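## Task

Pick up the glass tube lying on the shelved bench near the door and stand it upright, pushed fully to the bottom, in a free well of the rack near the window. Failure if any tube touches the floor, if glass breaks (a drop beyond a few centimetres, roughly one well's depth, or a hard knock), or if the robot falls or is left tilted. All other tubes must remain fully seated in their rack. The parked cart, pedal bin and stool may be shifted. At the end, open the gripper and back away.

## Robot and tools

Robot: a Rainbow Robotics RB-Y1 in a physics simulation. It has a two-wheel base with rear casters (0.66 m long, 0.58 m wide, front edge 0.10 m ahead of the drive axle), a folding leg plus torso, two 7-joint arms with parallel grippers, and a pan/tilt head. It cannot drive sideways. It keeps executing the last command while the operator is thinking. Now and then a loose object gets a small shove from outside.

Frames. Base frame: origin on the floor between the drive wheels; x forward, y left, z up. chest, left_hand and right_hand are reported in it. A hand point sits between the finger pads; fingers point along the hand's -z and close along its x. Reported hand positions drift from reality, worst at full reach. Odometry frame is the base frame at scene start; base_odometry integrates wheel rotation, so slipping shows up as false travel. Heading is positive leftward, -3.142 to 3.142.

execute_actions(actions, cameras). actions is a list holding one action or nothing (nothing just returns state and images). An action may contain:
- base: exactly one of {"translate_m": d}, a relative drive in metres (-3 to 3, positive forward), or {"rotate_rad": d}, a relative turn in place in radians (-3.2 to 3.2, positive counter-clockwise from above). Moves needing over 8.667 s are refused.
- joints: absolute targets keyed by joint name, one shared dict for both arms, torso and head. Ranges (radians unless _m): torso_squat_rad 0 to 1.2 (bigger lowers chest); torso_shift_rad -0.3 to 0.6 (positive hips forward); torso_pitch_rad -0.2 to 1.4 (positive bows forward); torso_yaw_rad -1.5 to 1.5 (positive left). Per arm: shoulder_pitch -2.356 to 2.356 (negative swings forward and up); left_shoulder_roll_rad 0 to 3.141 (positive outward), right_shoulder_roll_rad -3.141 to 0 (negative outward); shoulder_yaw -2.094 to 2.094 (positive turns bent forearm leftward, both arms); elbow -2.617 to 0.01 (0 straight, negative bends); forearm_roll -3.141 to 3.141; wrist_pitch -1.57 to 1.919 (negative tips hand forward); hand_roll -2.705 to 2.705 (rolls positive counter-clockwise seen from above on a hanging arm, both arms); gripper_m 0 to 0.1 metres of pad opening. head_pan_rad -0.523 to 0.523 (relative to chest, positive left); head_tilt_rad -0.35 to 1.57 (positive looks down). Done tolerance ±0.02 (grippers ±0.004).
- speeds: caps for this action only: translate_m 0.05 to 0.4 m/s, rotate_rad 0.1 to 1.509 rad/s.
- min_time_s: 0.1 to 8, minimum duration for each arm/head motion.
Normal top speeds: arm joints 1 rad/s (wrist-end joints 1.5), head 1.5, squat and pitch 0.3, shift 0.15, yaw 0.6, grippers 0.1 m/s. Any action is cut at 15 s. cameras: list from head_camera, left_wrist_camera, right_wrist_camera, all; omitted/null means all, [] means none. Unknown keys or out-of-range values reject the whole call with no motion. Joints left unnamed may keep pushing toward earlier targets.

Torso coupling limits: squat + shift <= 1.52; squat - shift + pitch <= 1.57; shift + 0.5 pitch - 0.4 squat <= 0.7; shift + 0.3 pitch - 0.5 squat <= 0.39. Violations leave torso joints short, marked off_target.

Results: base_status and joint_status per motion: done (for the base, wheels turned the commanded amount, slip possible), off_target, contact_stop (torso/arms only, something pushed back), time_out, limit_stop_at_<name>, limit_stop_at_own_body (a self-collision guard halted it before contact), stopped_with_arm, not_followed. A stop of one member of a group (torso joints; left arm joints; right arm joints) halts that group and clears its targets. 'joint command not followed' plus a 'cause:' line means an arm's targets were blocked by the arm collision check; gripper targets still run. on_its_own lists untouched joints, with 'held at' giving held target. If one result reports a stop, any remaining execute_actions, wait or finished_scene calls in that reply are skipped. After a stop, first relieve pressure in its own action: arms first, then torso. Exception: when both hands hold one object and the torso reports contact_stop immediately with nothing blocking, resend every arm joint (not grippers) at its current reading, then the torso command. A leg bumping furniture may shove the base backward unseen by odometry. The base keeps pushing into whatever it hits.

Grasping: command an opening at least 0.005 m under the object's width; off_target on the gripper is then expected. Each arm carries 3 kg at most; heavy loads far forward can tip the robot.

Avoid: arms striking or squeezing each other (grippers included; the inter-arm check skips hands), hard pushes on furniture, releasing tubes above a well's depth, tubes reaching the floor. Torque fault: contact torque reaching a joint's limit (shoulders 63.7, elbows 32.7, wrist joints 22.7 N m, held weight included) freezes the robot 10 s. Motor temperatures are printed per arm joint; MOTOR HOT appears from 65 °C, and at 80 °C an OVER-TEMPERATURE FAULT brakes that arm (limit_stop_at_motor_heat); resend targets afterwards.

wait(seconds): 0 to 10, commands nothing, returns state and images.
zoom_image(camera, region): enlarges part of a camera's latest full image; region [x0, y0, x1, y1] pixels from top-left, at most 504 by 504. head_camera images are 896x504; wrist cameras 644x364. Calibration (intrinsics, T_world_to_cam from the base frame) is provided but slightly off, more so for wrist cameras.
read_manual(section): returns licence texts only; "licences" is the default.
finished_scene(scene): integer 1 to 2, the current scene's number; ends it irreversibly after the last command settles and reports success. Call it only once the tube is seated, released and the robot has withdrawn.

Each tool is called after "Emit:" as name(argument=value, ...), one argument or row to a line, values as JSON.

## Session

Emit:
execute_actions(
  actions=[],
)

Scene clock: 0.00 s.
Motor temperatures (°C, as the motors report them): left_arm=[32 29 31 31 38 36 33] | right_arm=[32 34 32 32 36 38 38]
base_odometry: x=+0.000 y=+0.000 heading=+0.000 (m, m, rad; odometry frame)
base_status: not commanded
joint_positions: torso_squat_rad=+0.350 torso_shift_rad=+0.000 torso_pitch_rad=-0.001 torso_yaw_rad=+0.000 left_shoulder_pitch_rad=-0.030 left_shoulder_roll_rad=-0.005 left_shoulder_yaw_rad=-0.056 left_elbow_rad=-0.200 left_forearm_roll_rad=+0.020 left_wrist_pitch_rad=-0.018 left_hand_roll_rad=-0.053 left_gripper_m=+0.099 right_shoulder_pitch_rad=-0.057 right_shoulder_roll_rad=-0.036 right_shoulder_yaw_rad=-0.056 right_elbow_rad=-0.218 right_forearm_roll_rad=-0.038 right_wrist_pitch_rad=+0.013 right_hand_roll_rad=+0.007 right_gripper_m=+0.100 head_pan_rad=-0.001 head_tilt_rad=+0.400
joint_status: not commanded
chest: x=-0.2286 y=+0.0001 z=+1.2474 quat_wxyz=(+1.000, +0.000, -0.001, +0.000) (m; base frame)
left_hand: x=-0.1052 y=+0.2093 z=+0.5725 quat_wxyz=(+0.991, -0.004, -0.124, -0.049) (m; base frame)
right_hand: x=-0.0836 y=-0.2505 z=+0.5767 quat_wxyz=(+0.991, -0.017, -0.130, -0.032) (m; base frame)
pictures: head_camera, left_wrist_camera, right_wrist_camera
Images, in order (width x height): head_camera 896x504, left_wrist_camera 644x364, right_wrist_camera 644x364.

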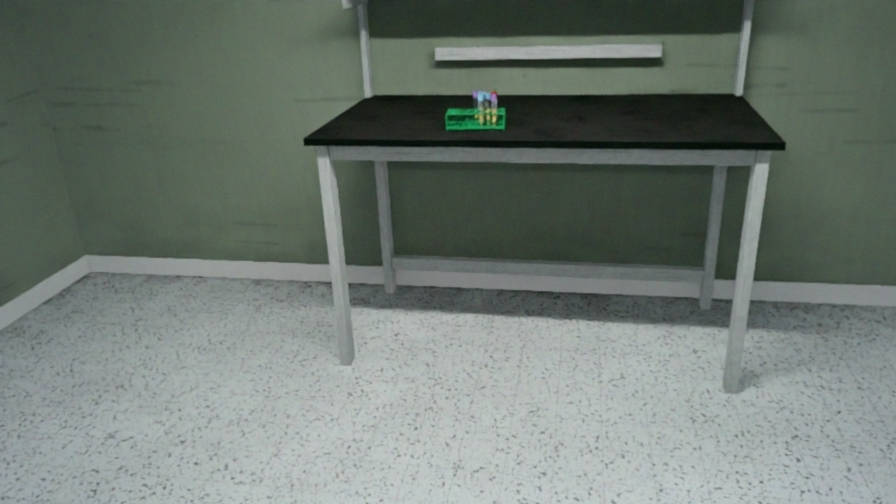

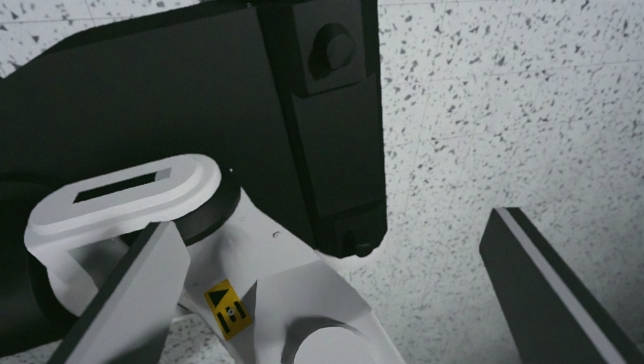

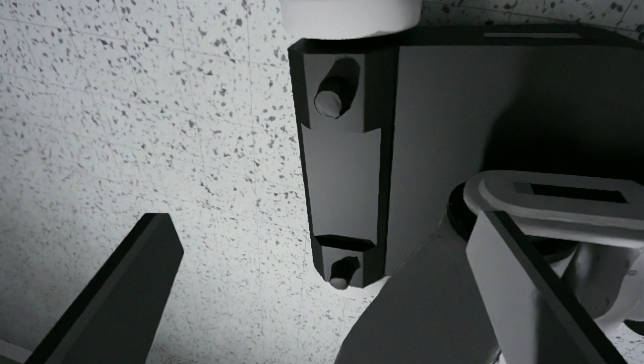

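Emit:
execute_actions(
  actions=[
    {"joints":{"head_pan_rad":-0.52,"head_tilt_rad":0.2,"torso_yaw_rad":-0.5}},
  ],
  cameras=["head_camera"],
)

Emit:
execute_actions(
  actions=[
    {"joints":{"torso_yaw_rad":-1.5}},
  ],
  cameras=["head_camera"],
)

Scene clock: 4.67 s.
Motor temperatures (°C, as the motors report them): left_arm=[32 29 31 31 38 36 33] | right_arm=[32 34 32 32 36 38 38]
base_odometry: x=+0.000 y=+0.000 heading=+0.000 (m, m, rad; odometry frame)
base_status: not commanded
joint_positions: torso_squat_rad=+0.350 torso_shift_rad=+0.000 torso_pitch_rad=-0.001 torso_yaw_rad=-0.500 left_shoulder_pitch_rad=-0.030 left_shoulder_roll_rad=-0.005 left_shoulder_yaw_rad=-0.056 left_elbow_rad=-0.200 left_forearm_roll_rad=+0.020 left_wrist_pitch_rad=-0.018 left_hand_roll_rad=-0.053 left_gripper_m=+0.099 right_shoulder_pitch_rad=-0.057 right_shoulder_roll_rad=-0.036 right_shoulder_yaw_rad=-0.056 right_elbow_rad=-0.218 right_forearm_roll_rad=-0.038 right_wrist_pitch_rad=+0.013 right_hand_roll_rad=+0.007 right_gripper_m=+0.100 head_pan_rad=-0.520 head_tilt_rad=+0.200
joint_status: all done
chest: x=-0.2286 y=+0.0001 z=+1.2474 quat_wxyz=(+0.969, +0.000, -0.001, -0.247) (m; base frame)
left_hand: x=-0.0197 y=+0.1248 z=+0.5727 quat_wxyz=(+0.948, -0.034, -0.119, -0.293) (m; base frame)
right_hand: x=-0.2213 y=-0.2889 z=+0.5766 quat_wxyz=(+0.952, -0.048, -0.122, -0.276) (m; base frame)
pictures: head_camera
camera_calibration (this result's frames):
head_camera: T_world_to_cam=[[-0.836259, -0.546011, -0.0504319, -0.100775], [-0.0741998, 0.203808, -0.976195, 1.46212], [0.543291, -0.81261, -0.21095, 0.352212], [0, 0, 0, 1]] pos_world=[-0.167139, -0.0668069, 1.49654]
Images, in order (width x height): head_camera 896x504.

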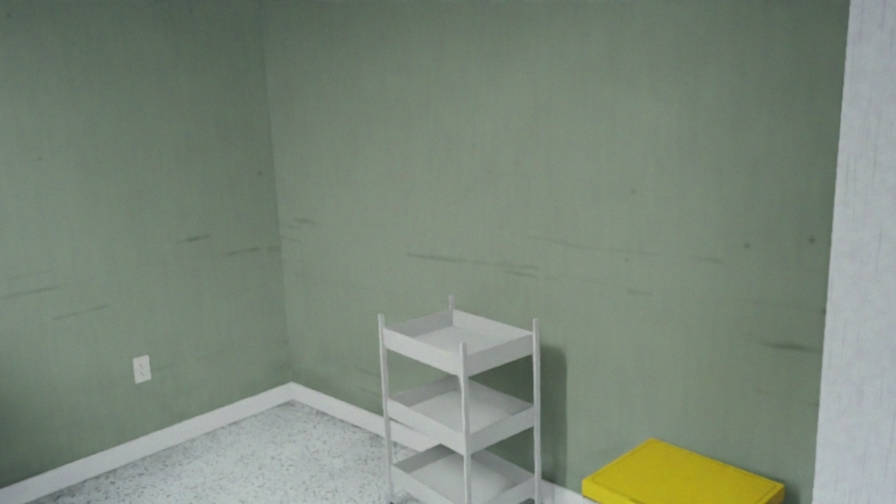

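Scene clock: 5.67 s.
Motor temperatures (°C, as the motors report them): left_arm=[32 29 31 31 38 36 33] | right_arm=[32 34 32 32 36 38 38]
base_odometry: x=+0.000 y=+0.000 heading=+0.000 (m, m, rad; odometry frame)
base_status: not commanded
joint_positions: torso_squat_rad=+0.350 torso_shift_rad=+0.000 torso_pitch_rad=-0.001 torso_yaw_rad=-0.734 left_shoulder_pitch_rad=-0.031 left_shoulder_roll_rad=-0.005 left_shoulder_yaw_rad=-0.056 left_elbow_rad=-0.200 left_forearm_roll_rad=+0.020 left_wrist_pitch_rad=-0.018 left_hand_roll_rad=-0.053 left_gripper_m=+0.099 right_shoulder_pitch_rad=-0.057 right_shoulder_roll_rad=-0.036 right_shoulder_yaw_rad=-0.056 right_elbow_rad=-0.218 right_forearm_roll_rad=-0.038 right_wrist_pitch_rad=+0.014 right_hand_roll_rad=+0.007 right_gripper_m=+0.100 head_pan_rad=-0.520 head_tilt_rad=+0.200
joint_status: torso_yaw_rad limit_stop_at_own_body (moved -0.234 of -1.000)
on_its_own: torso_yaw_rad is held at -0.734, not at your -1.500, since a limit_stop_at_own_body
chest: x=-0.2286 y=+0.0001 z=+1.2474 quat_wxyz=(+0.933, +0.000, -0.001, -0.359) (m; base frame)
left_hand: x=+0.0038 y=+0.0730 z=+0.5728 quat_wxyz=(+0.907, -0.047, -0.114, -0.402) (m; base frame)
right_hand: x=-0.2886 y=-0.2824 z=+0.5764 quat_wxyz=(+0.913, -0.062, -0.116, -0.386) (m; base frame)
pictures: head_camera
camera_calibration (this result's frames):
head_camera: T_world_to_cam=[[-0.940117, -0.337063, -0.0506803, -0.124231], [-0.0247144, 0.215704, -0.976146, 1.47337], [0.339954, -0.916439, -0.211117, 0.305954], [0, 0, 0, 1]] pos_world=[-0.184389, -0.0792983, 1.49652]
Images, in order (width x height): head_camera 896x504.

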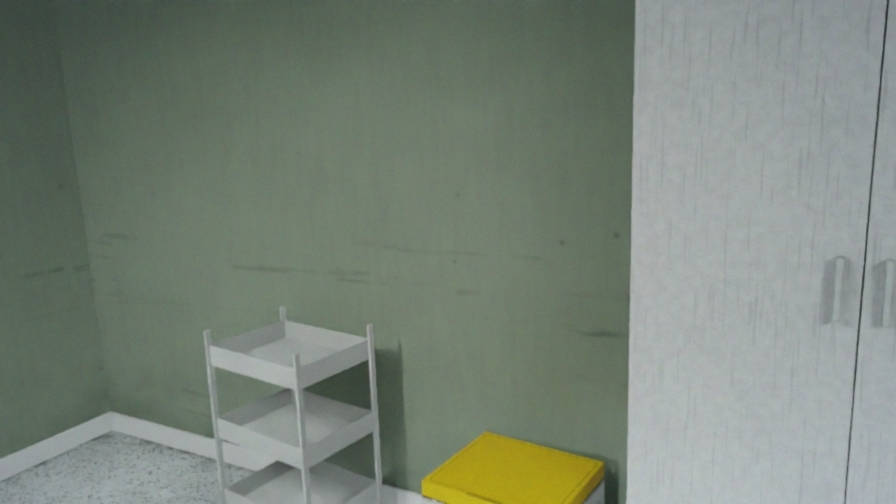

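Emit:
execute_actions(
  actions=[
    {"base":{"rotate_rad":2.0},"joints":{"torso_yaw_rad":0,"head_tilt_rad":0.3}},
  ],
  cameras=["head_camera"],
)

Emit:
execute_actions(
  actions=[
    {"joints":{"head_pan_rad":0.52}},
  ],
  cameras=["head_camera"],
)

Scene clock: 13.57 s.
Motor temperatures (°C, as the motors report them): left_arm=[32 29 31 31 38 36 33] | right_arm=[32 34 32 32 36 38 38]
base_odometry: x=+0.000 y=+0.000 heading=+2.000 (m, m, rad; odometry frame)
base_status: done
joint_positions: torso_squat_rad=+0.350 torso_shift_rad=+0.000 torso_pitch_rad=-0.001 torso_yaw_rad=+0.000 left_shoulder_pitch_rad=-0.030 left_shoulder_roll_rad=-0.005 left_shoulder_yaw_rad=-0.056 left_elbow_rad=-0.200 left_forearm_roll_rad=+0.020 left_wrist_pitch_rad=-0.018 left_hand_roll_rad=-0.053 left_gripper_m=+0.099 right_shoulder_pitch_rad=-0.057 right_shoulder_roll_rad=-0.036 right_shoulder_yaw_rad=-0.056 right_elbow_rad=-0.218 right_forearm_roll_rad=-0.038 right_wrist_pitch_rad=+0.014 right_hand_roll_rad=+0.007 right_gripper_m=+0.100 head_pan_rad=-0.520 head_tilt_rad=+0.300
joint_status: all done
chest: x=-0.2286 y=+0.0001 z=+1.2474 quat_wxyz=(+1.000, +0.000, -0.001, +0.000) (m; base frame)
left_hand: x=-0.1052 y=+0.2093 z=+0.5725 quat_wxyz=(+0.991, -0.004, -0.124, -0.049) (m; base frame)
right_hand: x=-0.0838 y=-0.2505 z=+0.5767 quat_wxyz=(+0.991, -0.017, -0.130, -0.032) (m; base frame)
pictures: head_camera
camera_calibration (this result's frames):
head_camera: T_world_to_cam=[[-0.476612, -0.877557, -0.0522924, -0.0156116], [-0.246555, 0.190529, -0.950215, 1.38691], [0.843831, -0.439991, -0.307175, 0.560725], [0, 0, 0, 1]] pos_world=[-0.138649, -0.0312322, 1.48928]
Images, in order (width x height): head_camera 896x504.

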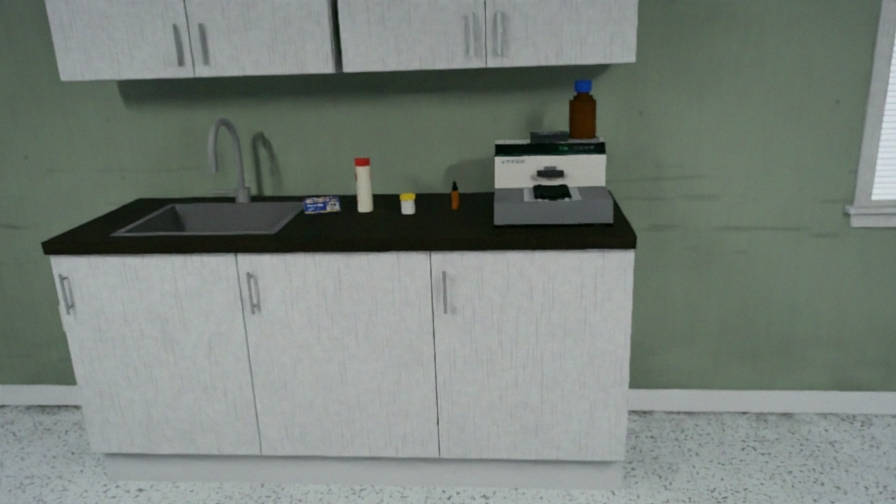

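Scene clock: 14.93 s.
Motor temperatures (°C, as the motors report them): left_arm=[32 29 31 31 38 36 33] | right_arm=[32 34 32 32 36 38 38]
base_odometry: x=+0.000 y=+0.000 heading=+2.000 (m, m, rad; odometry frame)
base_status: not commanded
joint_positions: torso_squat_rad=+0.350 torso_shift_rad=+0.000 torso_pitch_rad=-0.001 torso_yaw_rad=+0.000 left_shoulder_pitch_rad=-0.030 left_shoulder_roll_rad=-0.005 left_shoulder_yaw_rad=-0.056 left_elbow_rad=-0.200 left_forearm_roll_rad=+0.020 left_wrist_pitch_rad=-0.018 left_hand_roll_rad=-0.053 left_gripper_m=+0.099 right_shoulder_pitch_rad=-0.057 right_shoulder_roll_rad=-0.036 right_shoulder_yaw_rad=-0.056 right_elbow_rad=-0.218 right_forearm_roll_rad=-0.038 right_wrist_pitch_rad=+0.014 right_hand_roll_rad=+0.007 right_gripper_m=+0.100 head_pan_rad=+0.520 head_tilt_rad=+0.300
joint_status: all done
chest: x=-0.2286 y=+0.0001 z=+1.2474 quat_wxyz=(+1.000, +0.000, -0.001, +0.000) (m; base frame)
left_hand: x=-0.1052 y=+0.2093 z=+0.5725 quat_wxyz=(+0.991, -0.004, -0.124, -0.049) (m; base frame)
right_hand: x=-0.0838 y=-0.2505 z=+0.5767 quat_wxyz=(+0.991, -0.017, -0.130, -0.032) (m; base frame)
pictures: head_camera
camera_calibration (this result's frames):
head_camera: T_world_to_cam=[[0.515526, -0.855351, -0.0510723, 0.187871], [-0.289064, -0.117493, -0.950072, 1.37799], [0.806645, 0.50455, -0.307821, 0.553717], [0, 0, 0, 1]] pos_world=[-0.145179, 0.0432208, 1.48923]
Images, in order (width x height): head_camera 896x504.

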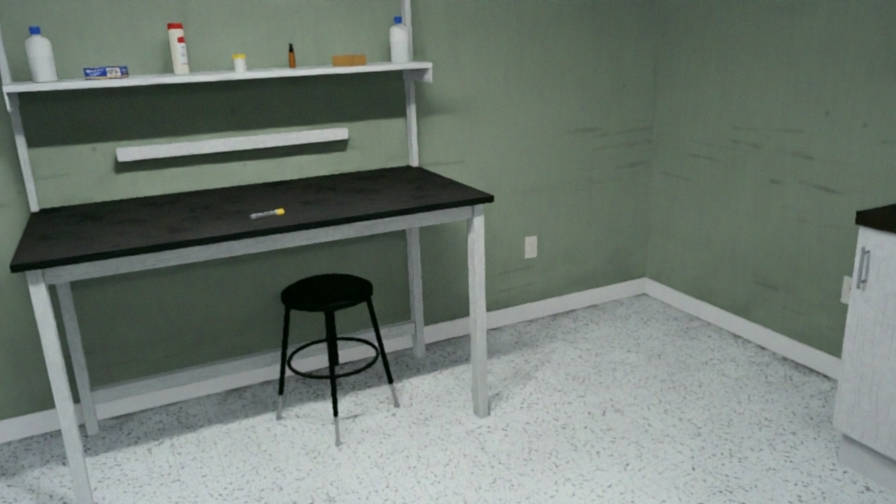

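Emit:
execute_actions(
  actions=[
    {"base":{"rotate_rad":0.93},"joints":{"head_pan_rad":0,"torso_squat_rad":0,"right_shoulder_pitch_rad":-0.831,"right_shoulder_roll_rad":-0.108,"right_shoulder_yaw_rad":-0.255,"right_elbow_rad":-1.0,"right_forearm_roll_rad":0,"right_wrist_pitch_rad":1.57,"right_hand_roll_rad":0}},
  ],
  cameras=[],
)

Emit:
execute_actions(
  actions=[
    {"base":{"translate_m":1.5},"joints":{"head_tilt_rad":0.65}},
  ],
  cameras=["head_camera"],
)

Scene clock: 45.97 s.
Motor temperatures (°C, as the motors report them): left_arm=[32 29 31 31 38 36 33] | right_arm=[32 34 32 32 36 38 38]
base_odometry: x=+0.000 y=+0.000 heading=+2.929 (m, m, rad; odometry frame)
base_status: done
joint_positions: torso_squat_rad=+0.000 torso_shift_rad=+0.000 torso_pitch_rad=-0.001 torso_yaw_rad=+0.000 left_shoulder_pitch_rad=-0.030 left_shoulder_roll_rad=-0.005 left_shoulder_yaw_rad=-0.056 left_elbow_rad=-0.200 left_forearm_roll_rad=+0.020 left_wrist_pitch_rad=-0.018 left_hand_roll_rad=-0.053 left_gripper_m=+0.099 right_shoulder_pitch_rad=-0.831 right_shoulder_roll_rad=-0.108 right_shoulder_yaw_rad=-0.255 right_elbow_rad=-1.000 right_forearm_roll_rad=+0.000 right_wrist_pitch_rad=+1.570 right_hand_roll_rad=+0.000 right_gripper_m=+0.100 head_pan_rad=+0.000 head_tilt_rad=+0.300
joint_status: all done
chest: x=-0.2286 y=+0.0002 z=+1.2899 quat_wxyz=(+1.000, +0.000, -0.001, +0.000) (m; base frame)
left_hand: x=-0.1052 y=+0.2093 z=+0.6150 quat_wxyz=(+0.991, -0.004, -0.124, -0.049) (m; base frame)
right_hand: x=+0.3003 y=-0.2197 z=+1.0042 quat_wxyz=(+0.993, +0.000, -0.115, +0.001) (m; base frame)
pictures: none
No camera images: the call's "cameras" was empty. Leave "cameras" out to get every camera's image.

Scene clock: 51.27 s.
Motor temperatures (°C, as the motors report them): left_arm=[32 29 31 31 38 36 33] | right_arm=[32 34 32 32 36 38 38]
base_odometry: x=-1.467 y=+0.315 heading=+2.930 (m, m, rad; odometry frame)
base_status: done
joint_positions: torso_squat_rad=+0.000 torso_shift_rad=+0.000 torso_pitch_rad=-0.001 torso_yaw_rad=+0.000 left_shoulder_pitch_rad=-0.030 left_shoulder_roll_rad=-0.005 left_shoulder_yaw_rad=-0.056 left_elbow_rad=-0.200 left_forearm_roll_rad=+0.020 left_wrist_pitch_rad=-0.018 left_hand_roll_rad=-0.053 left_gripper_m=+0.099 right_shoulder_pitch_rad=-0.831 right_shoulder_roll_rad=-0.108 right_shoulder_yaw_rad=-0.255 right_elbow_rad=-1.000 right_forearm_roll_rad=+0.000 right_wrist_pitch_rad=+1.570 right_hand_roll_rad=+0.000 right_gripper_m=+0.100 head_pan_rad=+0.000 head_tilt_rad=+0.650
joint_status: all done
chest: x=-0.2286 y=+0.0002 z=+1.2899 quat_wxyz=(+1.000, +0.000, -0.001, +0.000) (m; base frame)
left_hand: x=-0.1051 y=+0.2093 z=+0.6150 quat_wxyz=(+0.991, -0.004, -0.124, -0.049) (m; base frame)
right_hand: x=+0.3002 y=-0.2197 z=+1.0041 quat_wxyz=(+0.993, +0.000, -0.115, +0.000) (m; base frame)
pictures: head_camera
camera_calibration (this result's frames):
head_camera: T_world_to_cam=[[0.00316147, -0.998421, -0.0560835, 0.0915752], [-0.615987, 0.0422358, -0.786623, 1.10723], [0.78775, 0.0370336, -0.614881, 1.02047], [0, 0, 0, 1]] pos_world=[-0.122129, 0.00687394, 1.50358]
Images, in order (width x height): head_camera 896x504.

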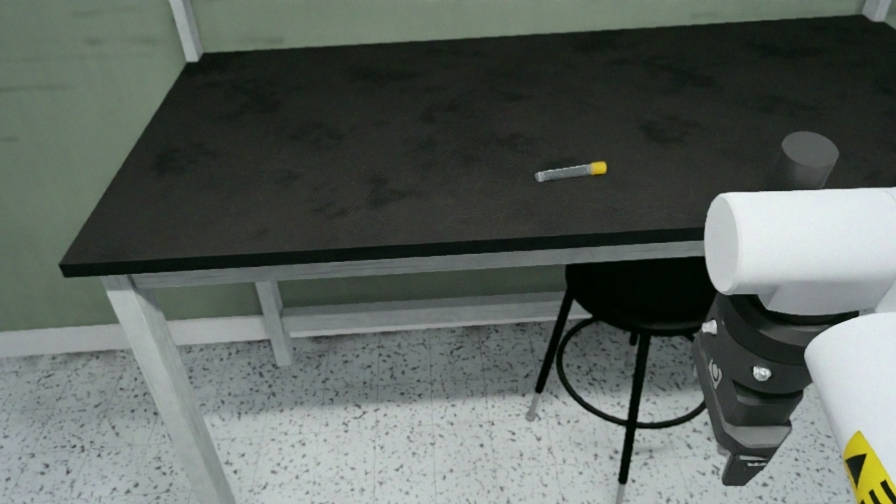

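Emit:
execute_actions(
  actions=[
    {"base":{"rotate_rad":-0.4},"joints":{"right_forearm_roll_rad":-0.52,"right_gripper_m":0.07}},
  ],
  cameras=[],
)

Emit:
execute_actions(
  actions=[
    {"base":{"translate_m":0.428}},
  ],
  cameras=[],
)

Emit:
execute_actions(
  actions=[
    {"base":{"rotate_rad":0.6},"joints":{"torso_shift_rad":0.2,"head_tilt_rad":0.95}},
  ],
  cameras=["head_camera","right_wrist_camera"],
)

Scene clock: 70.67 s.
Motor temperatures (°C, as the motors report them): left_arm=[32 29 31 31 38 36 33] | right_arm=[33 34 32 32 36 38 38]
base_odometry: x=-1.466 y=+0.315 heading=+2.530 (m, m, rad; odometry frame)
base_status: done
joint_positions: torso_squat_rad=+0.000 torso_shift_rad=+0.000 torso_pitch_rad=-0.001 torso_yaw_rad=+0.000 left_shoulder_pitch_rad=-0.030 left_shoulder_roll_rad=-0.005 left_shoulder_yaw_rad=-0.056 left_elbow_rad=-0.200 left_forearm_roll_rad=+0.020 left_wrist_pitch_rad=-0.018 left_hand_roll_rad=-0.053 left_gripper_m=+0.099 right_shoulder_pitch_rad=-0.831 right_shoulder_roll_rad=-0.108 right_shoulder_yaw_rad=-0.255 right_elbow_rad=-1.000 right_forearm_roll_rad=-0.520 right_wrist_pitch_rad=+1.570 right_hand_roll_rad=+0.000 right_gripper_m=+0.070 head_pan_rad=+0.000 head_tilt_rad=+0.650
joint_status: all done
chest: x=-0.2286 y=+0.0002 z=+1.2899 quat_wxyz=(+1.000, +0.000, -0.001, +0.000) (m; base frame)
left_hand: x=-0.1051 y=+0.2093 z=+0.6150 quat_wxyz=(+0.991, -0.004, -0.124, -0.049) (m; base frame)
right_hand: x=+0.2932 y=-0.1051 z=+1.0337 quat_wxyz=(+0.960, +0.255, -0.111, +0.030) (m; base frame)
pictures: none
No camera images: the call's "cameras" was empty. Leave "cameras" out to get every camera's image.

Scene clock: 73.30 s.
Motor temperatures (°C, as the motors report them): left_arm=[32 29 31 31 38 36 33] | right_arm=[33 34 32 32 36 38 38]
base_odometry: x=-1.817 y=+0.561 heading=+2.530 (m, m, rad; odometry frame)
base_status: done
joint_positions: torso_squat_rad=+0.000 torso_shift_rad=+0.000 torso_pitch_rad=-0.001 torso_yaw_rad=+0.000 left_shoulder_pitch_rad=-0.030 left_shoulder_roll_rad=-0.005 left_shoulder_yaw_rad=-0.056 left_elbow_rad=-0.200 left_forearm_roll_rad=+0.020 left_wrist_pitch_rad=-0.018 left_hand_roll_rad=-0.053 left_gripper_m=+0.099 right_shoulder_pitch_rad=-0.831 right_shoulder_roll_rad=-0.108 right_shoulder_yaw_rad=-0.255 right_elbow_rad=-1.000 right_forearm_roll_rad=-0.520 right_wrist_pitch_rad=+1.570 right_hand_roll_rad=+0.000 right_gripper_m=+0.070 head_pan_rad=+0.000 head_tilt_rad=+0.650
joint_status: not commanded
chest: x=-0.2286 y=+0.0002 z=+1.2899 quat_wxyz=(+1.000, +0.000, -0.001, +0.000) (m; base frame)
left_hand: x=-0.1051 y=+0.2093 z=+0.6150 quat_wxyz=(+0.991, -0.004, -0.124, -0.049) (m; base frame)
right_hand: x=+0.2932 y=-0.1051 z=+1.0337 quat_wxyz=(+0.960, +0.255, -0.111, +0.030) (m; base frame)
pictures: none
No camera images: the call's "cameras" was empty. Leave "cameras" out to get every camera's image.

Scene clock: 75.80 s.
Motor temperatures (°C, as the motors report them): left_arm=[32 29 31 31 38 36 33] | right_arm=[33 34 32 32 36 38 38]
base_odometry: x=-1.817 y=+0.561 heading=+3.130 (m, m, rad; odometry frame)
base_status: done
joint_positions: torso_squat_rad=+0.000 torso_shift_rad=+0.200 torso_pitch_rad=-0.001 torso_yaw_rad=+0.000 left_shoulder_pitch_rad=-0.030 left_shoulder_roll_rad=-0.005 left_shoulder_yaw_rad=-0.056 left_elbow_rad=-0.200 left_forearm_roll_rad=+0.020 left_wrist_pitch_rad=-0.018 left_hand_roll_rad=-0.053 left_gripper_m=+0.099 right_shoulder_pitch_rad=-0.831 right_shoulder_roll_rad=-0.108 right_shoulder_yaw_rad=-0.255 right_elbow_rad=-1.000 right_forearm_roll_rad=-0.520 right_wrist_pitch_rad=+1.570 right_hand_roll_rad=+0.000 right_gripper_m=+0.070 head_pan_rad=+0.000 head_tilt_rad=+0.950
joint_status: all done
chest: x=-0.0892 y=+0.0001 z=+1.2760 quat_wxyz=(+1.000, +0.000, -0.001, +0.000) (m; base frame)
left_hand: x=+0.0341 y=+0.2093 z=+0.6011 quat_wxyz=(+0.991, -0.004, -0.124, -0.049) (m; base frame)
right_hand: x=+0.4325 y=-0.1052 z=+1.0196 quat_wxyz=(+0.960, +0.255, -0.111, +0.030) (m; base frame)
pictures: head_camera, right_wrist_camera
camera_calibration (this result's frames):
head_camera: T_world_to_cam=[[-0.0137565, -0.998416, -0.0545565, 0.0868947], [-0.820999, 0.0424231, -0.569351, 0.84758], [0.570764, 0.0369586, -0.820282, 1.19065], [0, 0, 0, 1]] pos_world=[0.0174763, 0.00679528, 1.46398]
right_wrist_camera: T_world_to_cam=[[-0.971086, -0.00452155, -0.238689, 0.663976], [-0.22374, 0.365958, 0.903336, -0.752695], [0.0832654, 0.93062, -0.356388, 0.514538], [0, 0, 0, 1]] pos_world=[0.433526, -0.200383, 1.02179]
Images, in order (width x height): head_camera 896x504, right_wrist_camera 644x364.

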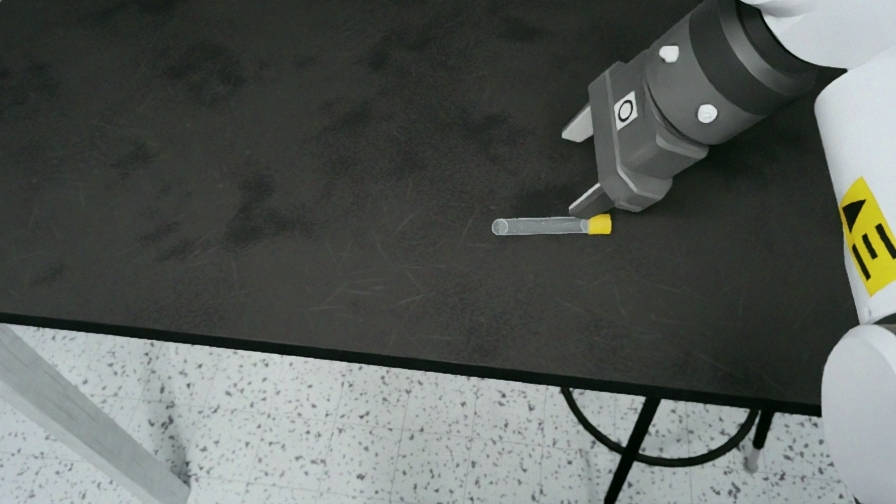

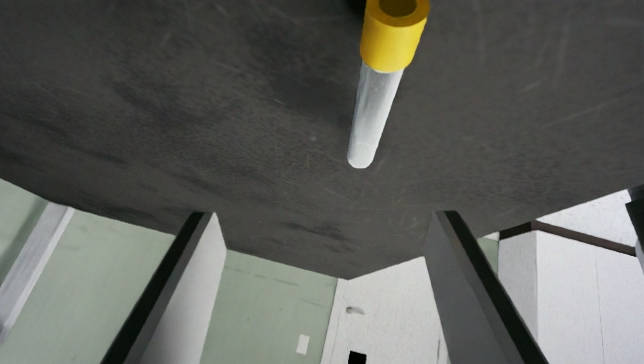

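Emit:
execute_actions(
  actions=[
    {"base":{"translate_m":0.04},"joints":{"right_elbow_rad":-0.77,"right_forearm_roll_rad":-0.44},"min_time_s":2},
  ],
  cameras=["head_camera","right_wrist_camera"],
)

Scene clock: 82.63 s.
Motor temperatures (°C, as the motors report them): left_arm=[32 29 31 31 38 36 33] | right_arm=[33 34 32 32 36 38 38]
base_odometry: x=-1.857 y=+0.561 heading=+3.130 (m, m, rad; odometry frame)
base_status: done
joint_positions: torso_squat_rad=+0.001 torso_shift_rad=+0.200 torso_pitch_rad=-0.002 torso_yaw_rad=+0.000 left_shoulder_pitch_rad=-0.030 left_shoulder_roll_rad=-0.005 left_shoulder_yaw_rad=-0.056 left_elbow_rad=-0.200 left_forearm_roll_rad=+0.020 left_wrist_pitch_rad=-0.018 left_hand_roll_rad=-0.053 left_gripper_m=+0.099 right_shoulder_pitch_rad=-0.836 right_shoulder_roll_rad=-0.108 right_shoulder_yaw_rad=-0.256 right_elbow_rad=-0.773 right_forearm_roll_rad=-0.442 right_wrist_pitch_rad=+1.570 right_hand_roll_rad=+0.000 right_gripper_m=+0.070 head_pan_rad=+0.000 head_tilt_rad=+0.950
joint_status: all done
chest: x=-0.0899 y=+0.0002 z=+1.2760 quat_wxyz=(+1.000, +0.000, -0.001, +0.000) (m; base frame)
left_hand: x=+0.0343 y=+0.2093 z=+0.6012 quat_wxyz=(+0.991, -0.004, -0.124, -0.049) (m; base frame)
right_hand: x=+0.3889 y=-0.1202 z=+0.9506 quat_wxyz=(+0.976, +0.219, -0.005, +0.002) (m; base frame)
pictures: head_camera, right_wrist_camera
camera_calibration (this result's frames):
head_camera: T_world_to_cam=[[-0.0136039, -0.998427, -0.0543945, 0.0868273], [-0.820287, 0.0422516, -0.570389, 0.848437], [0.57179, 0.0368596, -0.819572, 1.19027], [0, 0, 0, 1]] pos_world=[0.0165584, 0.00696998, 1.46417]
right_wrist_camera: T_world_to_cam=[[-0.999789, -0.00623966, -0.0195907, 0.407713], [-0.0203475, 0.437042, 0.899211, -0.761229], [0.00295122, 0.899419, -0.437077, 0.6117], [0, 0, 0, 1]] pos_world=[0.390332, -0.214942, 0.959853]
Images, in order (width x height): head_camera 896x504, right_wrist_camera 644x364.

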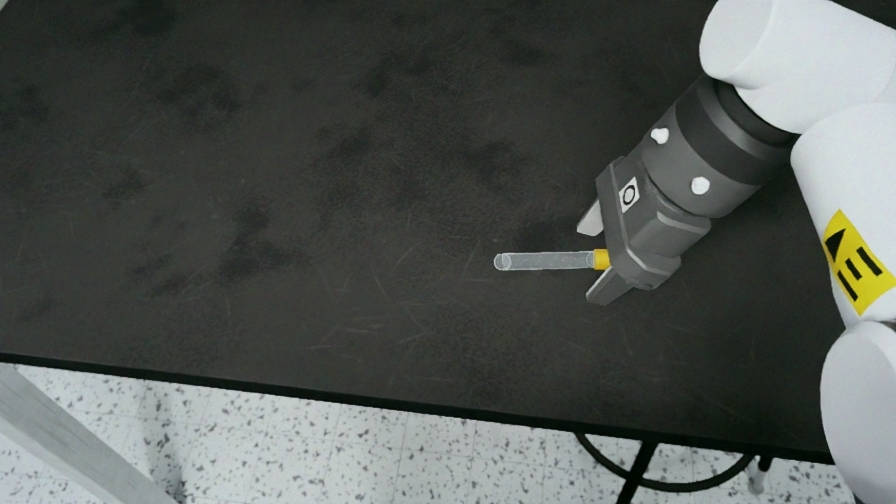

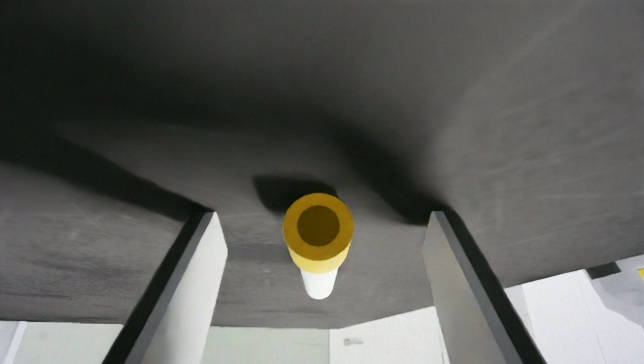

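Touching the table already. Ease up slightly and close.

Emit:
execute_actions(
  actions=[
    {"joints":{"right_elbow_rad":-0.786}},
  ],
  cameras=[],
)

Emit:
execute_actions(
  actions=[
    {"joints":{"right_gripper_m":0.006}},
  ],
  cameras=[],
)

Emit:
execute_actions(
  actions=[
    {"joints":{"right_elbow_rad":-0.85},"min_time_s":1},
  ],
  cameras=["head_camera","right_wrist_camera"],
)

Scene clock: 87.33 s.
Motor temperatures (°C, as the motors report them): left_arm=[32 29 31 31 38 36 33] | right_arm=[33 34 32 32 36 38 38]
base_odometry: x=-1.857 y=+0.561 heading=+3.130 (m, m, rad; odometry frame)
base_status: not commanded
joint_positions: torso_squat_rad=+0.000 torso_shift_rad=+0.200 torso_pitch_rad=-0.002 torso_yaw_rad=+0.000 left_shoulder_pitch_rad=-0.030 left_shoulder_roll_rad=-0.005 left_shoulder_yaw_rad=-0.056 left_elbow_rad=-0.200 left_forearm_roll_rad=+0.020 left_wrist_pitch_rad=-0.018 left_hand_roll_rad=-0.053 left_gripper_m=+0.099 right_shoulder_pitch_rad=-0.832 right_shoulder_roll_rad=-0.108 right_shoulder_yaw_rad=-0.256 right_elbow_rad=-0.787 right_forearm_roll_rad=-0.440 right_wrist_pitch_rad=+1.570 right_hand_roll_rad=+0.000 right_gripper_m=+0.070 head_pan_rad=+0.000 head_tilt_rad=+0.950
joint_status: all done
chest: x=-0.0896 y=+0.0002 z=+1.2760 quat_wxyz=(+1.000, +0.000, -0.001, +0.000) (m; base frame)
left_hand: x=+0.0343 y=+0.2093 z=+0.6012 quat_wxyz=(+0.991, -0.004, -0.124, -0.049) (m; base frame)
right_hand: x=+0.3909 y=-0.1211 z=+0.9521 quat_wxyz=(+0.976, +0.218, -0.009, +0.002) (m; base frame)
pictures: none
No camera images: the call's "cameras" was empty. Leave "cameras" out to get every camera's image.

Scene clock: 88.47 s.
Motor temperatures (°C, as the motors report them): left_arm=[32 29 31 31 38 36 33] | right_arm=[33 34 32 32 36 38 38]
base_odometry: x=-1.857 y=+0.561 heading=+3.130 (m, m, rad; odometry frame)
base_status: not commanded
joint_positions: torso_squat_rad=+0.000 torso_shift_rad=+0.200 torso_pitch_rad=-0.002 torso_yaw_rad=+0.000 left_shoulder_pitch_rad=-0.030 left_shoulder_roll_rad=-0.005 left_shoulder_yaw_rad=-0.056 left_elbow_rad=-0.200 left_forearm_roll_rad=+0.020 left_wrist_pitch_rad=-0.018 left_hand_roll_rad=-0.053 left_gripper_m=+0.099 right_shoulder_pitch_rad=-0.832 right_shoulder_roll_rad=-0.108 right_shoulder_yaw_rad=-0.256 right_elbow_rad=-0.787 right_forearm_roll_rad=-0.440 right_wrist_pitch_rad=+1.570 right_hand_roll_rad=+0.000 right_gripper_m=+0.018 head_pan_rad=+0.000 head_tilt_rad=+0.950
joint_status: right_gripper_m off_target (ended at +0.018, target +0.006)
chest: x=-0.0896 y=+0.0002 z=+1.2760 quat_wxyz=(+1.000, +0.000, -0.001, +0.000) (m; base frame)
left_hand: x=+0.0343 y=+0.2093 z=+0.6012 quat_wxyz=(+0.991, -0.004, -0.124, -0.049) (m; base frame)
right_hand: x=+0.3907 y=-0.1212 z=+0.9518 quat_wxyz=(+0.976, +0.218, -0.009, +0.002) (m; base frame)
pictures: none
No camera images: the call's "cameras" was empty. Leave "cameras" out to get every camera's image.

Scene clock: 89.77 s.
Motor temperatures (°C, as the motors report them): left_arm=[32 29 31 31 38 36 33] | right_arm=[33 34 32 32 36 38 38]
base_odometry: x=-1.857 y=+0.561 heading=+3.130 (m, m, rad; odometry frame)
base_status: not commanded
joint_positions: torso_squat_rad=+0.000 torso_shift_rad=+0.200 torso_pitch_rad=-0.001 torso_yaw_rad=+0.000 left_shoulder_pitch_rad=-0.030 left_shoulder_roll_rad=-0.005 left_shoulder_yaw_rad=-0.056 left_elbow_rad=-0.200 left_forearm_roll_rad=+0.020 left_wrist_pitch_rad=-0.018 left_hand_roll_rad=-0.053 left_gripper_m=+0.099 right_shoulder_pitch_rad=-0.831 right_shoulder_roll_rad=-0.108 right_shoulder_yaw_rad=-0.255 right_elbow_rad=-0.850 right_forearm_roll_rad=-0.440 right_wrist_pitch_rad=+1.570 right_hand_roll_rad=+0.000 right_gripper_m=+0.018 head_pan_rad=+0.000 head_tilt_rad=+0.950
joint_status: all done
chest: x=-0.0895 y=+0.0002 z=+1.2760 quat_wxyz=(+1.000, +0.000, -0.001, +0.000) (m; base frame)
left_hand: x=+0.0342 y=+0.2093 z=+0.6011 quat_wxyz=(+0.991, -0.004, -0.124, -0.049) (m; base frame)
right_hand: x=+0.4048 y=-0.1214 z=+0.9682 quat_wxyz=(+0.975, +0.218, -0.040, +0.009) (m; base frame)
pictures: head_camera, right_wrist_camera
camera_calibration (this result's frames):
head_camera: T_world_to_cam=[[-0.0136484, -0.998424, -0.0544445, 0.0868402], [-0.820721, 0.0422886, -0.569762, 0.847925], [0.571166, 0.0369075, -0.820005, 1.1905], [0, 0, 0, 1]] pos_world=[0.0171245, 0.00690758, 1.46406]
right_wrist_camera: T_world_to_cam=[[-0.995863, -0.00489982, -0.0907382, 0.491477], [-0.0836834, 0.43866, 0.894748, -0.746091], [0.0354191, 0.89864, -0.437255, 0.607389], [0, 0, 0, 1]] pos_world=[0.405495, -0.216135, 0.977743]
Images, in order (width x height): head_camera 896x504, right_wrist_camera 644x364.

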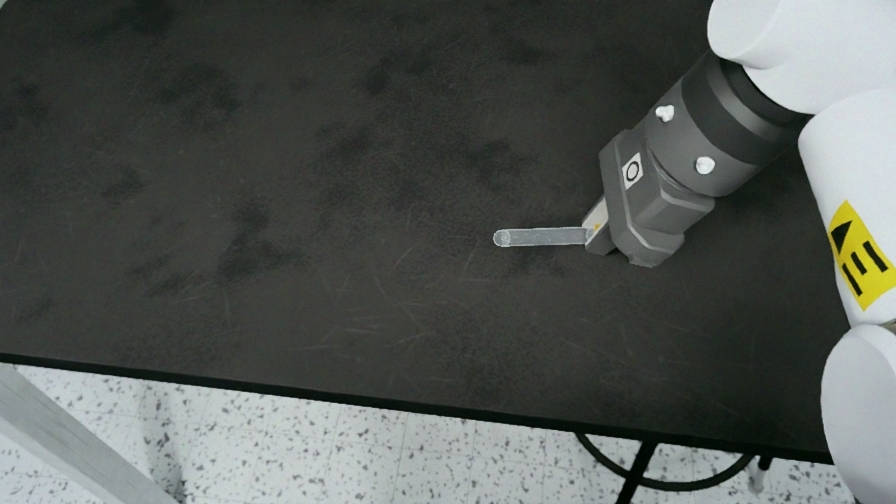

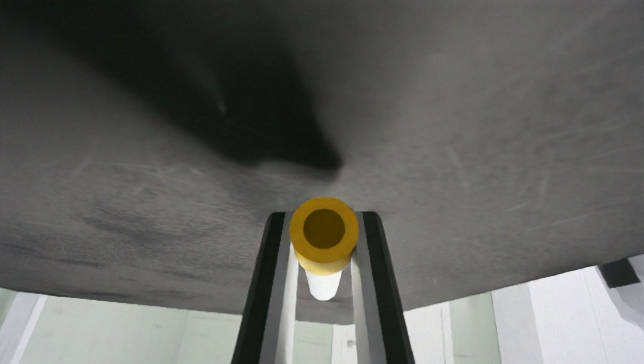

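Emit:
execute_actions(
  actions=[
    {"joints":{"right_elbow_rad":-1.1},"min_time_s":1},
  ],
  cameras=[],
)

Emit:
execute_actions(
  actions=[
    {"base":{"translate_m":-1.5},"joints":{"torso_shift_rad":0,"right_wrist_pitch_rad":0.62},"min_time_s":3},
  ],
  cameras=[],
)

Emit:
execute_actions(
  actions=[
    {"base":{"rotate_rad":3.03},"joints":{"right_elbow_rad":-0.95,"right_forearm_roll_rad":0,"right_hand_roll_rad":1.57,"head_tilt_rad":0.5},"min_time_s":4},
  ],
  cameras=["head_camera","right_wrist_camera"],
)

Scene clock: 104.50 s.
Motor temperatures (°C, as the motors report them): left_arm=[32 29 31 31 38 36 33] | right_arm=[33 34 32 32 36 38 38]
base_odometry: x=-1.857 y=+0.561 heading=+3.130 (m, m, rad; odometry frame)
base_status: not commanded
joint_positions: torso_squat_rad=+0.000 torso_shift_rad=+0.200 torso_pitch_rad=-0.001 torso_yaw_rad=+0.000 left_shoulder_pitch_rad=-0.030 left_shoulder_roll_rad=-0.005 left_shoulder_yaw_rad=-0.056 left_elbow_rad=-0.200 left_forearm_roll_rad=+0.020 left_wrist_pitch_rad=-0.018 left_hand_roll_rad=-0.053 left_gripper_m=+0.099 right_shoulder_pitch_rad=-0.831 right_shoulder_roll_rad=-0.108 right_shoulder_yaw_rad=-0.255 right_elbow_rad=-1.100 right_forearm_roll_rad=-0.440 right_wrist_pitch_rad=+1.570 right_hand_roll_rad=+0.000 right_gripper_m=+0.018 head_pan_rad=+0.000 head_tilt_rad=+0.950
joint_status: all done
chest: x=-0.0895 y=+0.0002 z=+1.2760 quat_wxyz=(+1.000, +0.000, -0.001, +0.000) (m; base frame)
left_hand: x=+0.0342 y=+0.2093 z=+0.6011 quat_wxyz=(+0.991, -0.004, -0.124, -0.049) (m; base frame)
right_hand: x=+0.4503 y=-0.1214 z=+1.0429 quat_wxyz=(+0.963, +0.215, -0.161, +0.036) (m; base frame)
pictures: none
No camera images: the call's "cameras" was empty. Leave "cameras" out to get every camera's image.

Scene clock: 109.93 s.
Motor temperatures (°C, as the motors report them): left_arm=[32 29 31 31 38 36 33] | right_arm=[33 34 32 33 36 38 38]
base_odometry: x=-0.357 y=+0.545 heading=+3.131 (m, m, rad; odometry frame)
base_status: done
joint_positions: torso_squat_rad=+0.000 torso_shift_rad=+0.000 torso_pitch_rad=-0.001 torso_yaw_rad=+0.000 left_shoulder_pitch_rad=-0.030 left_shoulder_roll_rad=-0.005 left_shoulder_yaw_rad=-0.056 left_elbow_rad=-0.200 left_forearm_roll_rad=+0.020 left_wrist_pitch_rad=-0.018 left_hand_roll_rad=-0.053 left_gripper_m=+0.099 right_shoulder_pitch_rad=-0.831 right_shoulder_roll_rad=-0.108 right_shoulder_yaw_rad=-0.255 right_elbow_rad=-1.100 right_forearm_roll_rad=-0.440 right_wrist_pitch_rad=+0.620 right_hand_roll_rad=+0.000 right_gripper_m=+0.018 head_pan_rad=+0.000 head_tilt_rad=+0.950
joint_status: all done
chest: x=-0.2284 y=+0.0002 z=+1.2899 quat_wxyz=(+1.000, +0.000, -0.001, +0.000) (m; base frame)
left_hand: x=-0.1050 y=+0.2093 z=+0.6150 quat_wxyz=(+0.991, -0.004, -0.124, -0.049) (m; base frame)
right_hand: x=+0.4603 y=-0.1624 z=+1.2001 quat_wxyz=(+0.783, +0.208, -0.583, -0.066) (m; base frame)
pictures: none
No camera images: the call's "cameras" was empty. Leave "cameras" out to get every camera's image.

Scene clock: 115.17 s.
Motor temperatures (°C, as the motors report them): left_arm=[32 29 31 31 38 36 33] | right_arm=[33 34 32 33 36 38 38]
base_odometry: x=-0.357 y=+0.545 heading=-0.122 (m, m, rad; odometry frame)
base_status: done
joint_positions: torso_squat_rad=+0.000 torso_shift_rad=+0.000 torso_pitch_rad=-0.001 torso_yaw_rad=+0.000 left_shoulder_pitch_rad=-0.030 left_shoulder_roll_rad=-0.005 left_shoulder_yaw_rad=-0.056 left_elbow_rad=-0.200 left_forearm_roll_rad=+0.020 left_wrist_pitch_rad=-0.018 left_hand_roll_rad=-0.053 left_gripper_m=+0.099 right_shoulder_pitch_rad=-0.831 right_shoulder_roll_rad=-0.108 right_shoulder_yaw_rad=-0.255 right_elbow_rad=-0.950 right_forearm_roll_rad=+0.000 right_wrist_pitch_rad=+0.620 right_hand_roll_rad=+1.570 right_gripper_m=+0.018 head_pan_rad=+0.000 head_tilt_rad=+0.500
joint_status: all done
chest: x=-0.2285 y=+0.0002 z=+1.2899 quat_wxyz=(+1.000, +0.000, -0.001, +0.000) (m; base frame)
left_hand: x=-0.1050 y=+0.2093 z=+0.6150 quat_wxyz=(+0.991, -0.004, -0.124, -0.049) (m; base frame)
right_hand: x=+0.4573 y=-0.2196 z=+1.1177 quat_wxyz=(+0.597, -0.379, -0.379, +0.597) (m; base frame)
pictures: head_camera, right_wrist_camera
camera_calibration (this result's frames):
head_camera: T_world_to_cam=[[0.0116915, -0.99842, -0.0549636, 0.0916768], [-0.49133, 0.042138, -0.869953, 1.25719], [0.870895, 0.0371763, -0.490061, 0.851659], [0, 0, 0, 1]] pos_world=[-0.125081, 0.00689487, 1.5161]
right_wrist_camera: T_world_to_cam=[[0.00981847, -0.999943, 0.00420703, -0.227686], [-0.89846, -0.0106687, -0.438926, 0.932224], [0.438945, 0.000529732, -0.898514, 0.89296], [0, 0, 0, 1]] pos_world=[0.447841, -0.2182, 1.21247]
Images, in order (width x height): head_camera 896x504, right_wrist_camera 644x364.

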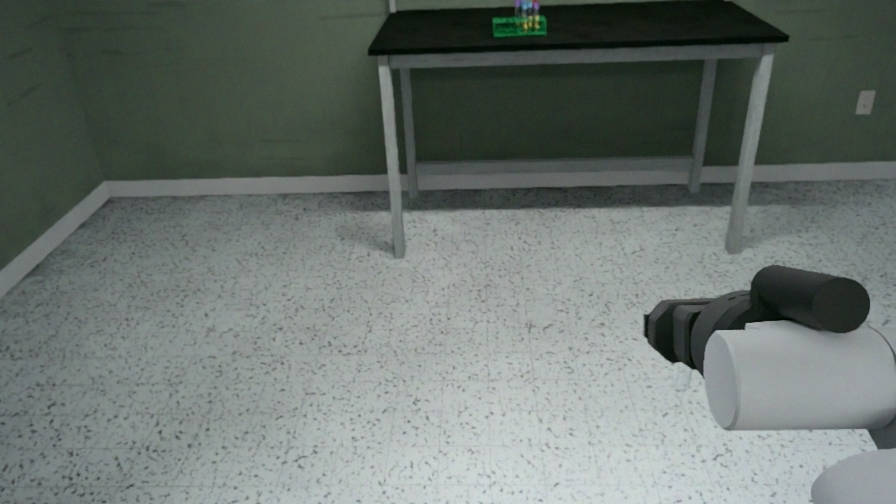

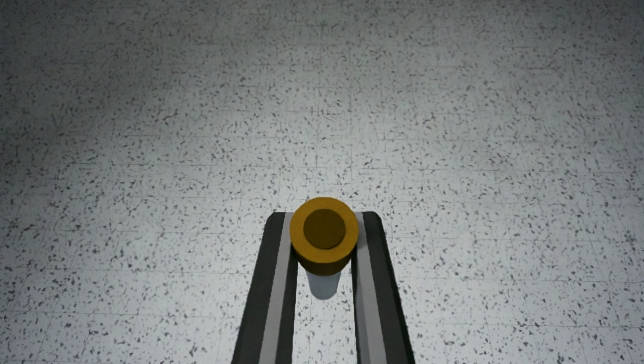

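Emit:
execute_actions(
  actions=[
    {"base":{"translate_m":1.9},"joints":{"head_tilt_rad":0.7,"head_pan_rad":-0.2}},
  ],
  cameras=["head_camera","right_wrist_camera"],
)

Scene clock: 124.47 s.
Motor temperatures (°C, as the motors report them): left_arm=[32 29 31 31 38 36 33] | right_arm=[33 34 32 33 36 38 38]
base_odometry: x=+1.529 y=+0.314 heading=-0.122 (m, m, rad; odometry frame)
base_status: done
joint_positions: torso_squat_rad=+0.000 torso_shift_rad=+0.000 torso_pitch_rad=-0.001 torso_yaw_rad=+0.000 left_shoulder_pitch_rad=-0.030 left_shoulder_roll_rad=-0.005 left_shoulder_yaw_rad=-0.056 left_elbow_rad=-0.200 left_forearm_roll_rad=+0.020 left_wrist_pitch_rad=-0.018 left_hand_roll_rad=-0.053 left_gripper_m=+0.099 right_shoulder_pitch_rad=-0.831 right_shoulder_roll_rad=-0.108 right_shoulder_yaw_rad=-0.255 right_elbow_rad=-0.950 right_forearm_roll_rad=+0.000 right_wrist_pitch_rad=+0.620 right_hand_roll_rad=+1.570 right_gripper_m=+0.018 head_pan_rad=-0.200 head_tilt_rad=+0.700
joint_status: all done
chest: x=-0.2283 y=+0.0002 z=+1.2899 quat_wxyz=(+1.000, +0.000, -0.001, +0.000) (m; base frame)
left_hand: x=-0.1049 y=+0.2093 z=+0.6150 quat_wxyz=(+0.991, -0.004, -0.124, -0.049) (m; base frame)
right_hand: x=+0.4574 y=-0.2196 z=+1.1175 quat_wxyz=(+0.597, -0.379, -0.379, +0.597) (m; base frame)
pictures: head_camera, right_wrist_camera
camera_calibration (this result's frames):
head_camera: T_world_to_cam=[[-0.197957, -0.978586, -0.0564044, 0.0505116], [-0.632981, 0.171558, -0.754919, 1.05659], [0.74843, -0.113739, -0.653388, 1.06959], [0, 0, 0, 1]] pos_world=[-0.121715, -0.0101817, 1.49934]
right_wrist_camera: T_world_to_cam=[[0.00981387, -0.999943, 0.00420588, -0.227687], [-0.898596, -0.0106642, -0.438646, 0.931979], [0.438666, 0.000525433, -0.89865, 0.893009], [0, 0, 0, 1]] pos_world=[0.447975, -0.218204, 1.21227]
Images, in order (width x height): head_camera 896x504, right_wrist_camera 644x364.

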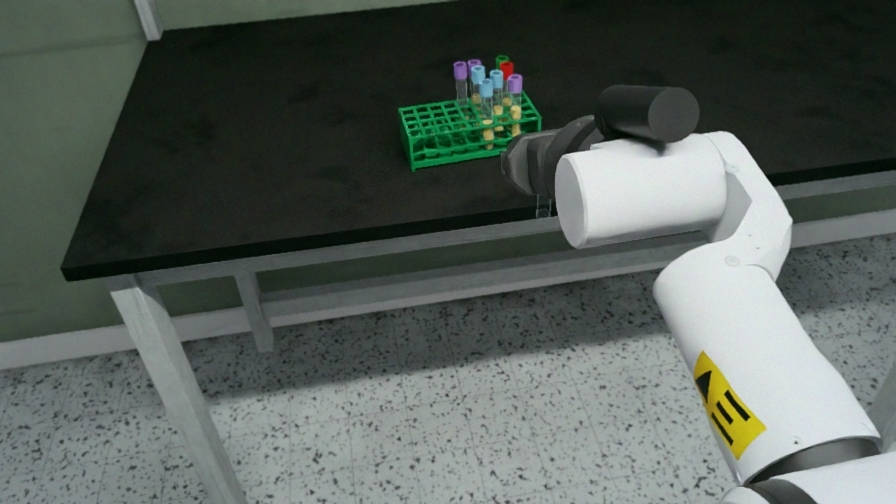

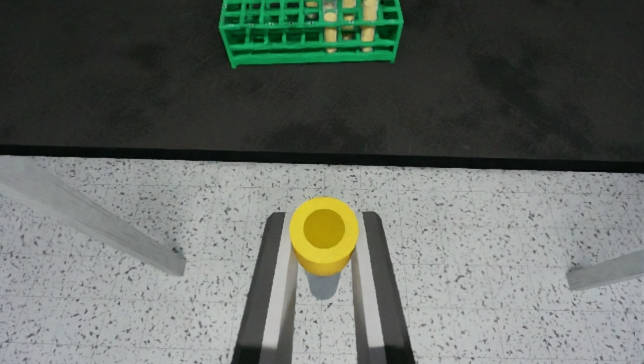

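Emit:
execute_actions(
  actions=[
    {"base":{"translate_m":0.24},"joints":{"torso_yaw_rad":0.115,"head_tilt_rad":0.8,"right_wrist_pitch_rad":0.635}},
  ],
  cameras=["head_camera","right_wrist_camera"],
)

Scene clock: 134.97 s.
Motor temperatures (°C, as the motors report them): left_arm=[32 29 31 31 38 36 33] | right_arm=[33 34 32 33 36 38 38]
base_odometry: x=+1.768 y=+0.285 heading=-0.121 (m, m, rad; odometry frame)
base_status: done
joint_positions: torso_squat_rad=+0.000 torso_shift_rad=+0.000 torso_pitch_rad=-0.001 torso_yaw_rad=+0.115 left_shoulder_pitch_rad=-0.030 left_shoulder_roll_rad=-0.005 left_shoulder_yaw_rad=-0.056 left_elbow_rad=-0.200 left_forearm_roll_rad=+0.020 left_wrist_pitch_rad=-0.018 left_hand_roll_rad=-0.053 left_gripper_m=+0.099 right_shoulder_pitch_rad=-0.831 right_shoulder_roll_rad=-0.108 right_shoulder_yaw_rad=-0.255 right_elbow_rad=-0.950 right_forearm_roll_rad=+0.000 right_wrist_pitch_rad=+0.635 right_hand_roll_rad=+1.570 right_gripper_m=+0.018 head_pan_rad=-0.200 head_tilt_rad=+0.800
joint_status: all done
chest: x=-0.2283 y=+0.0002 z=+1.2899 quat_wxyz=(+0.998, +0.000, -0.001, +0.057) (m; base frame)
left_hand: x=-0.1298 y=+0.2220 z=+0.6150 quat_wxyz=(+0.992, +0.003, -0.124, +0.008) (m; base frame)
right_hand: x=+0.4766 y=-0.1396 z=+1.1143 quat_wxyz=(+0.564, -0.352, -0.395, +0.633) (m; base frame)
pictures: head_camera, right_wrist_camera
camera_calibration (this result's frames):
head_camera: T_world_to_cam=[[-0.0900663, -0.994359, -0.0560162, 0.0747194], [-0.720385, 0.103882, -0.68575, 0.93513], [0.687701, -0.0214097, -0.725678, 1.16488], [0, 0, 0, 1]] pos_world=[-0.120703, 0.00209475, 1.49078]
right_wrist_camera: T_world_to_cam=[[0.124569, -0.992202, 0.00427814, -0.20162], [-0.897884, -0.11456, -0.425064, 0.918698], [0.422239, 0.0491084, -0.905153, 0.903563], [0, 0, 0, 1]] pos_world=[0.46848, -0.139174, 1.20923]
Images, in order (width x height): head_camera 896x504, right_wrist_camera 644x364.

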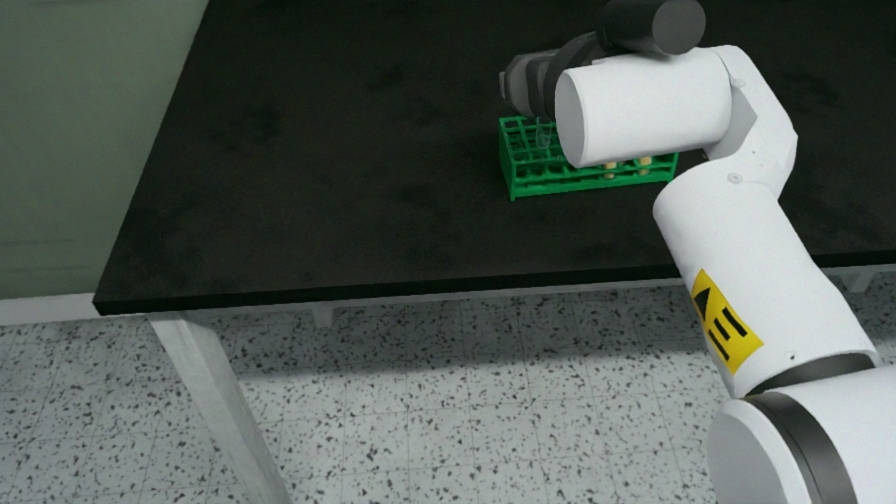

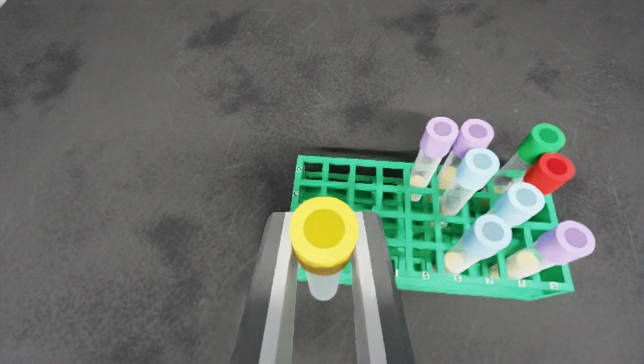

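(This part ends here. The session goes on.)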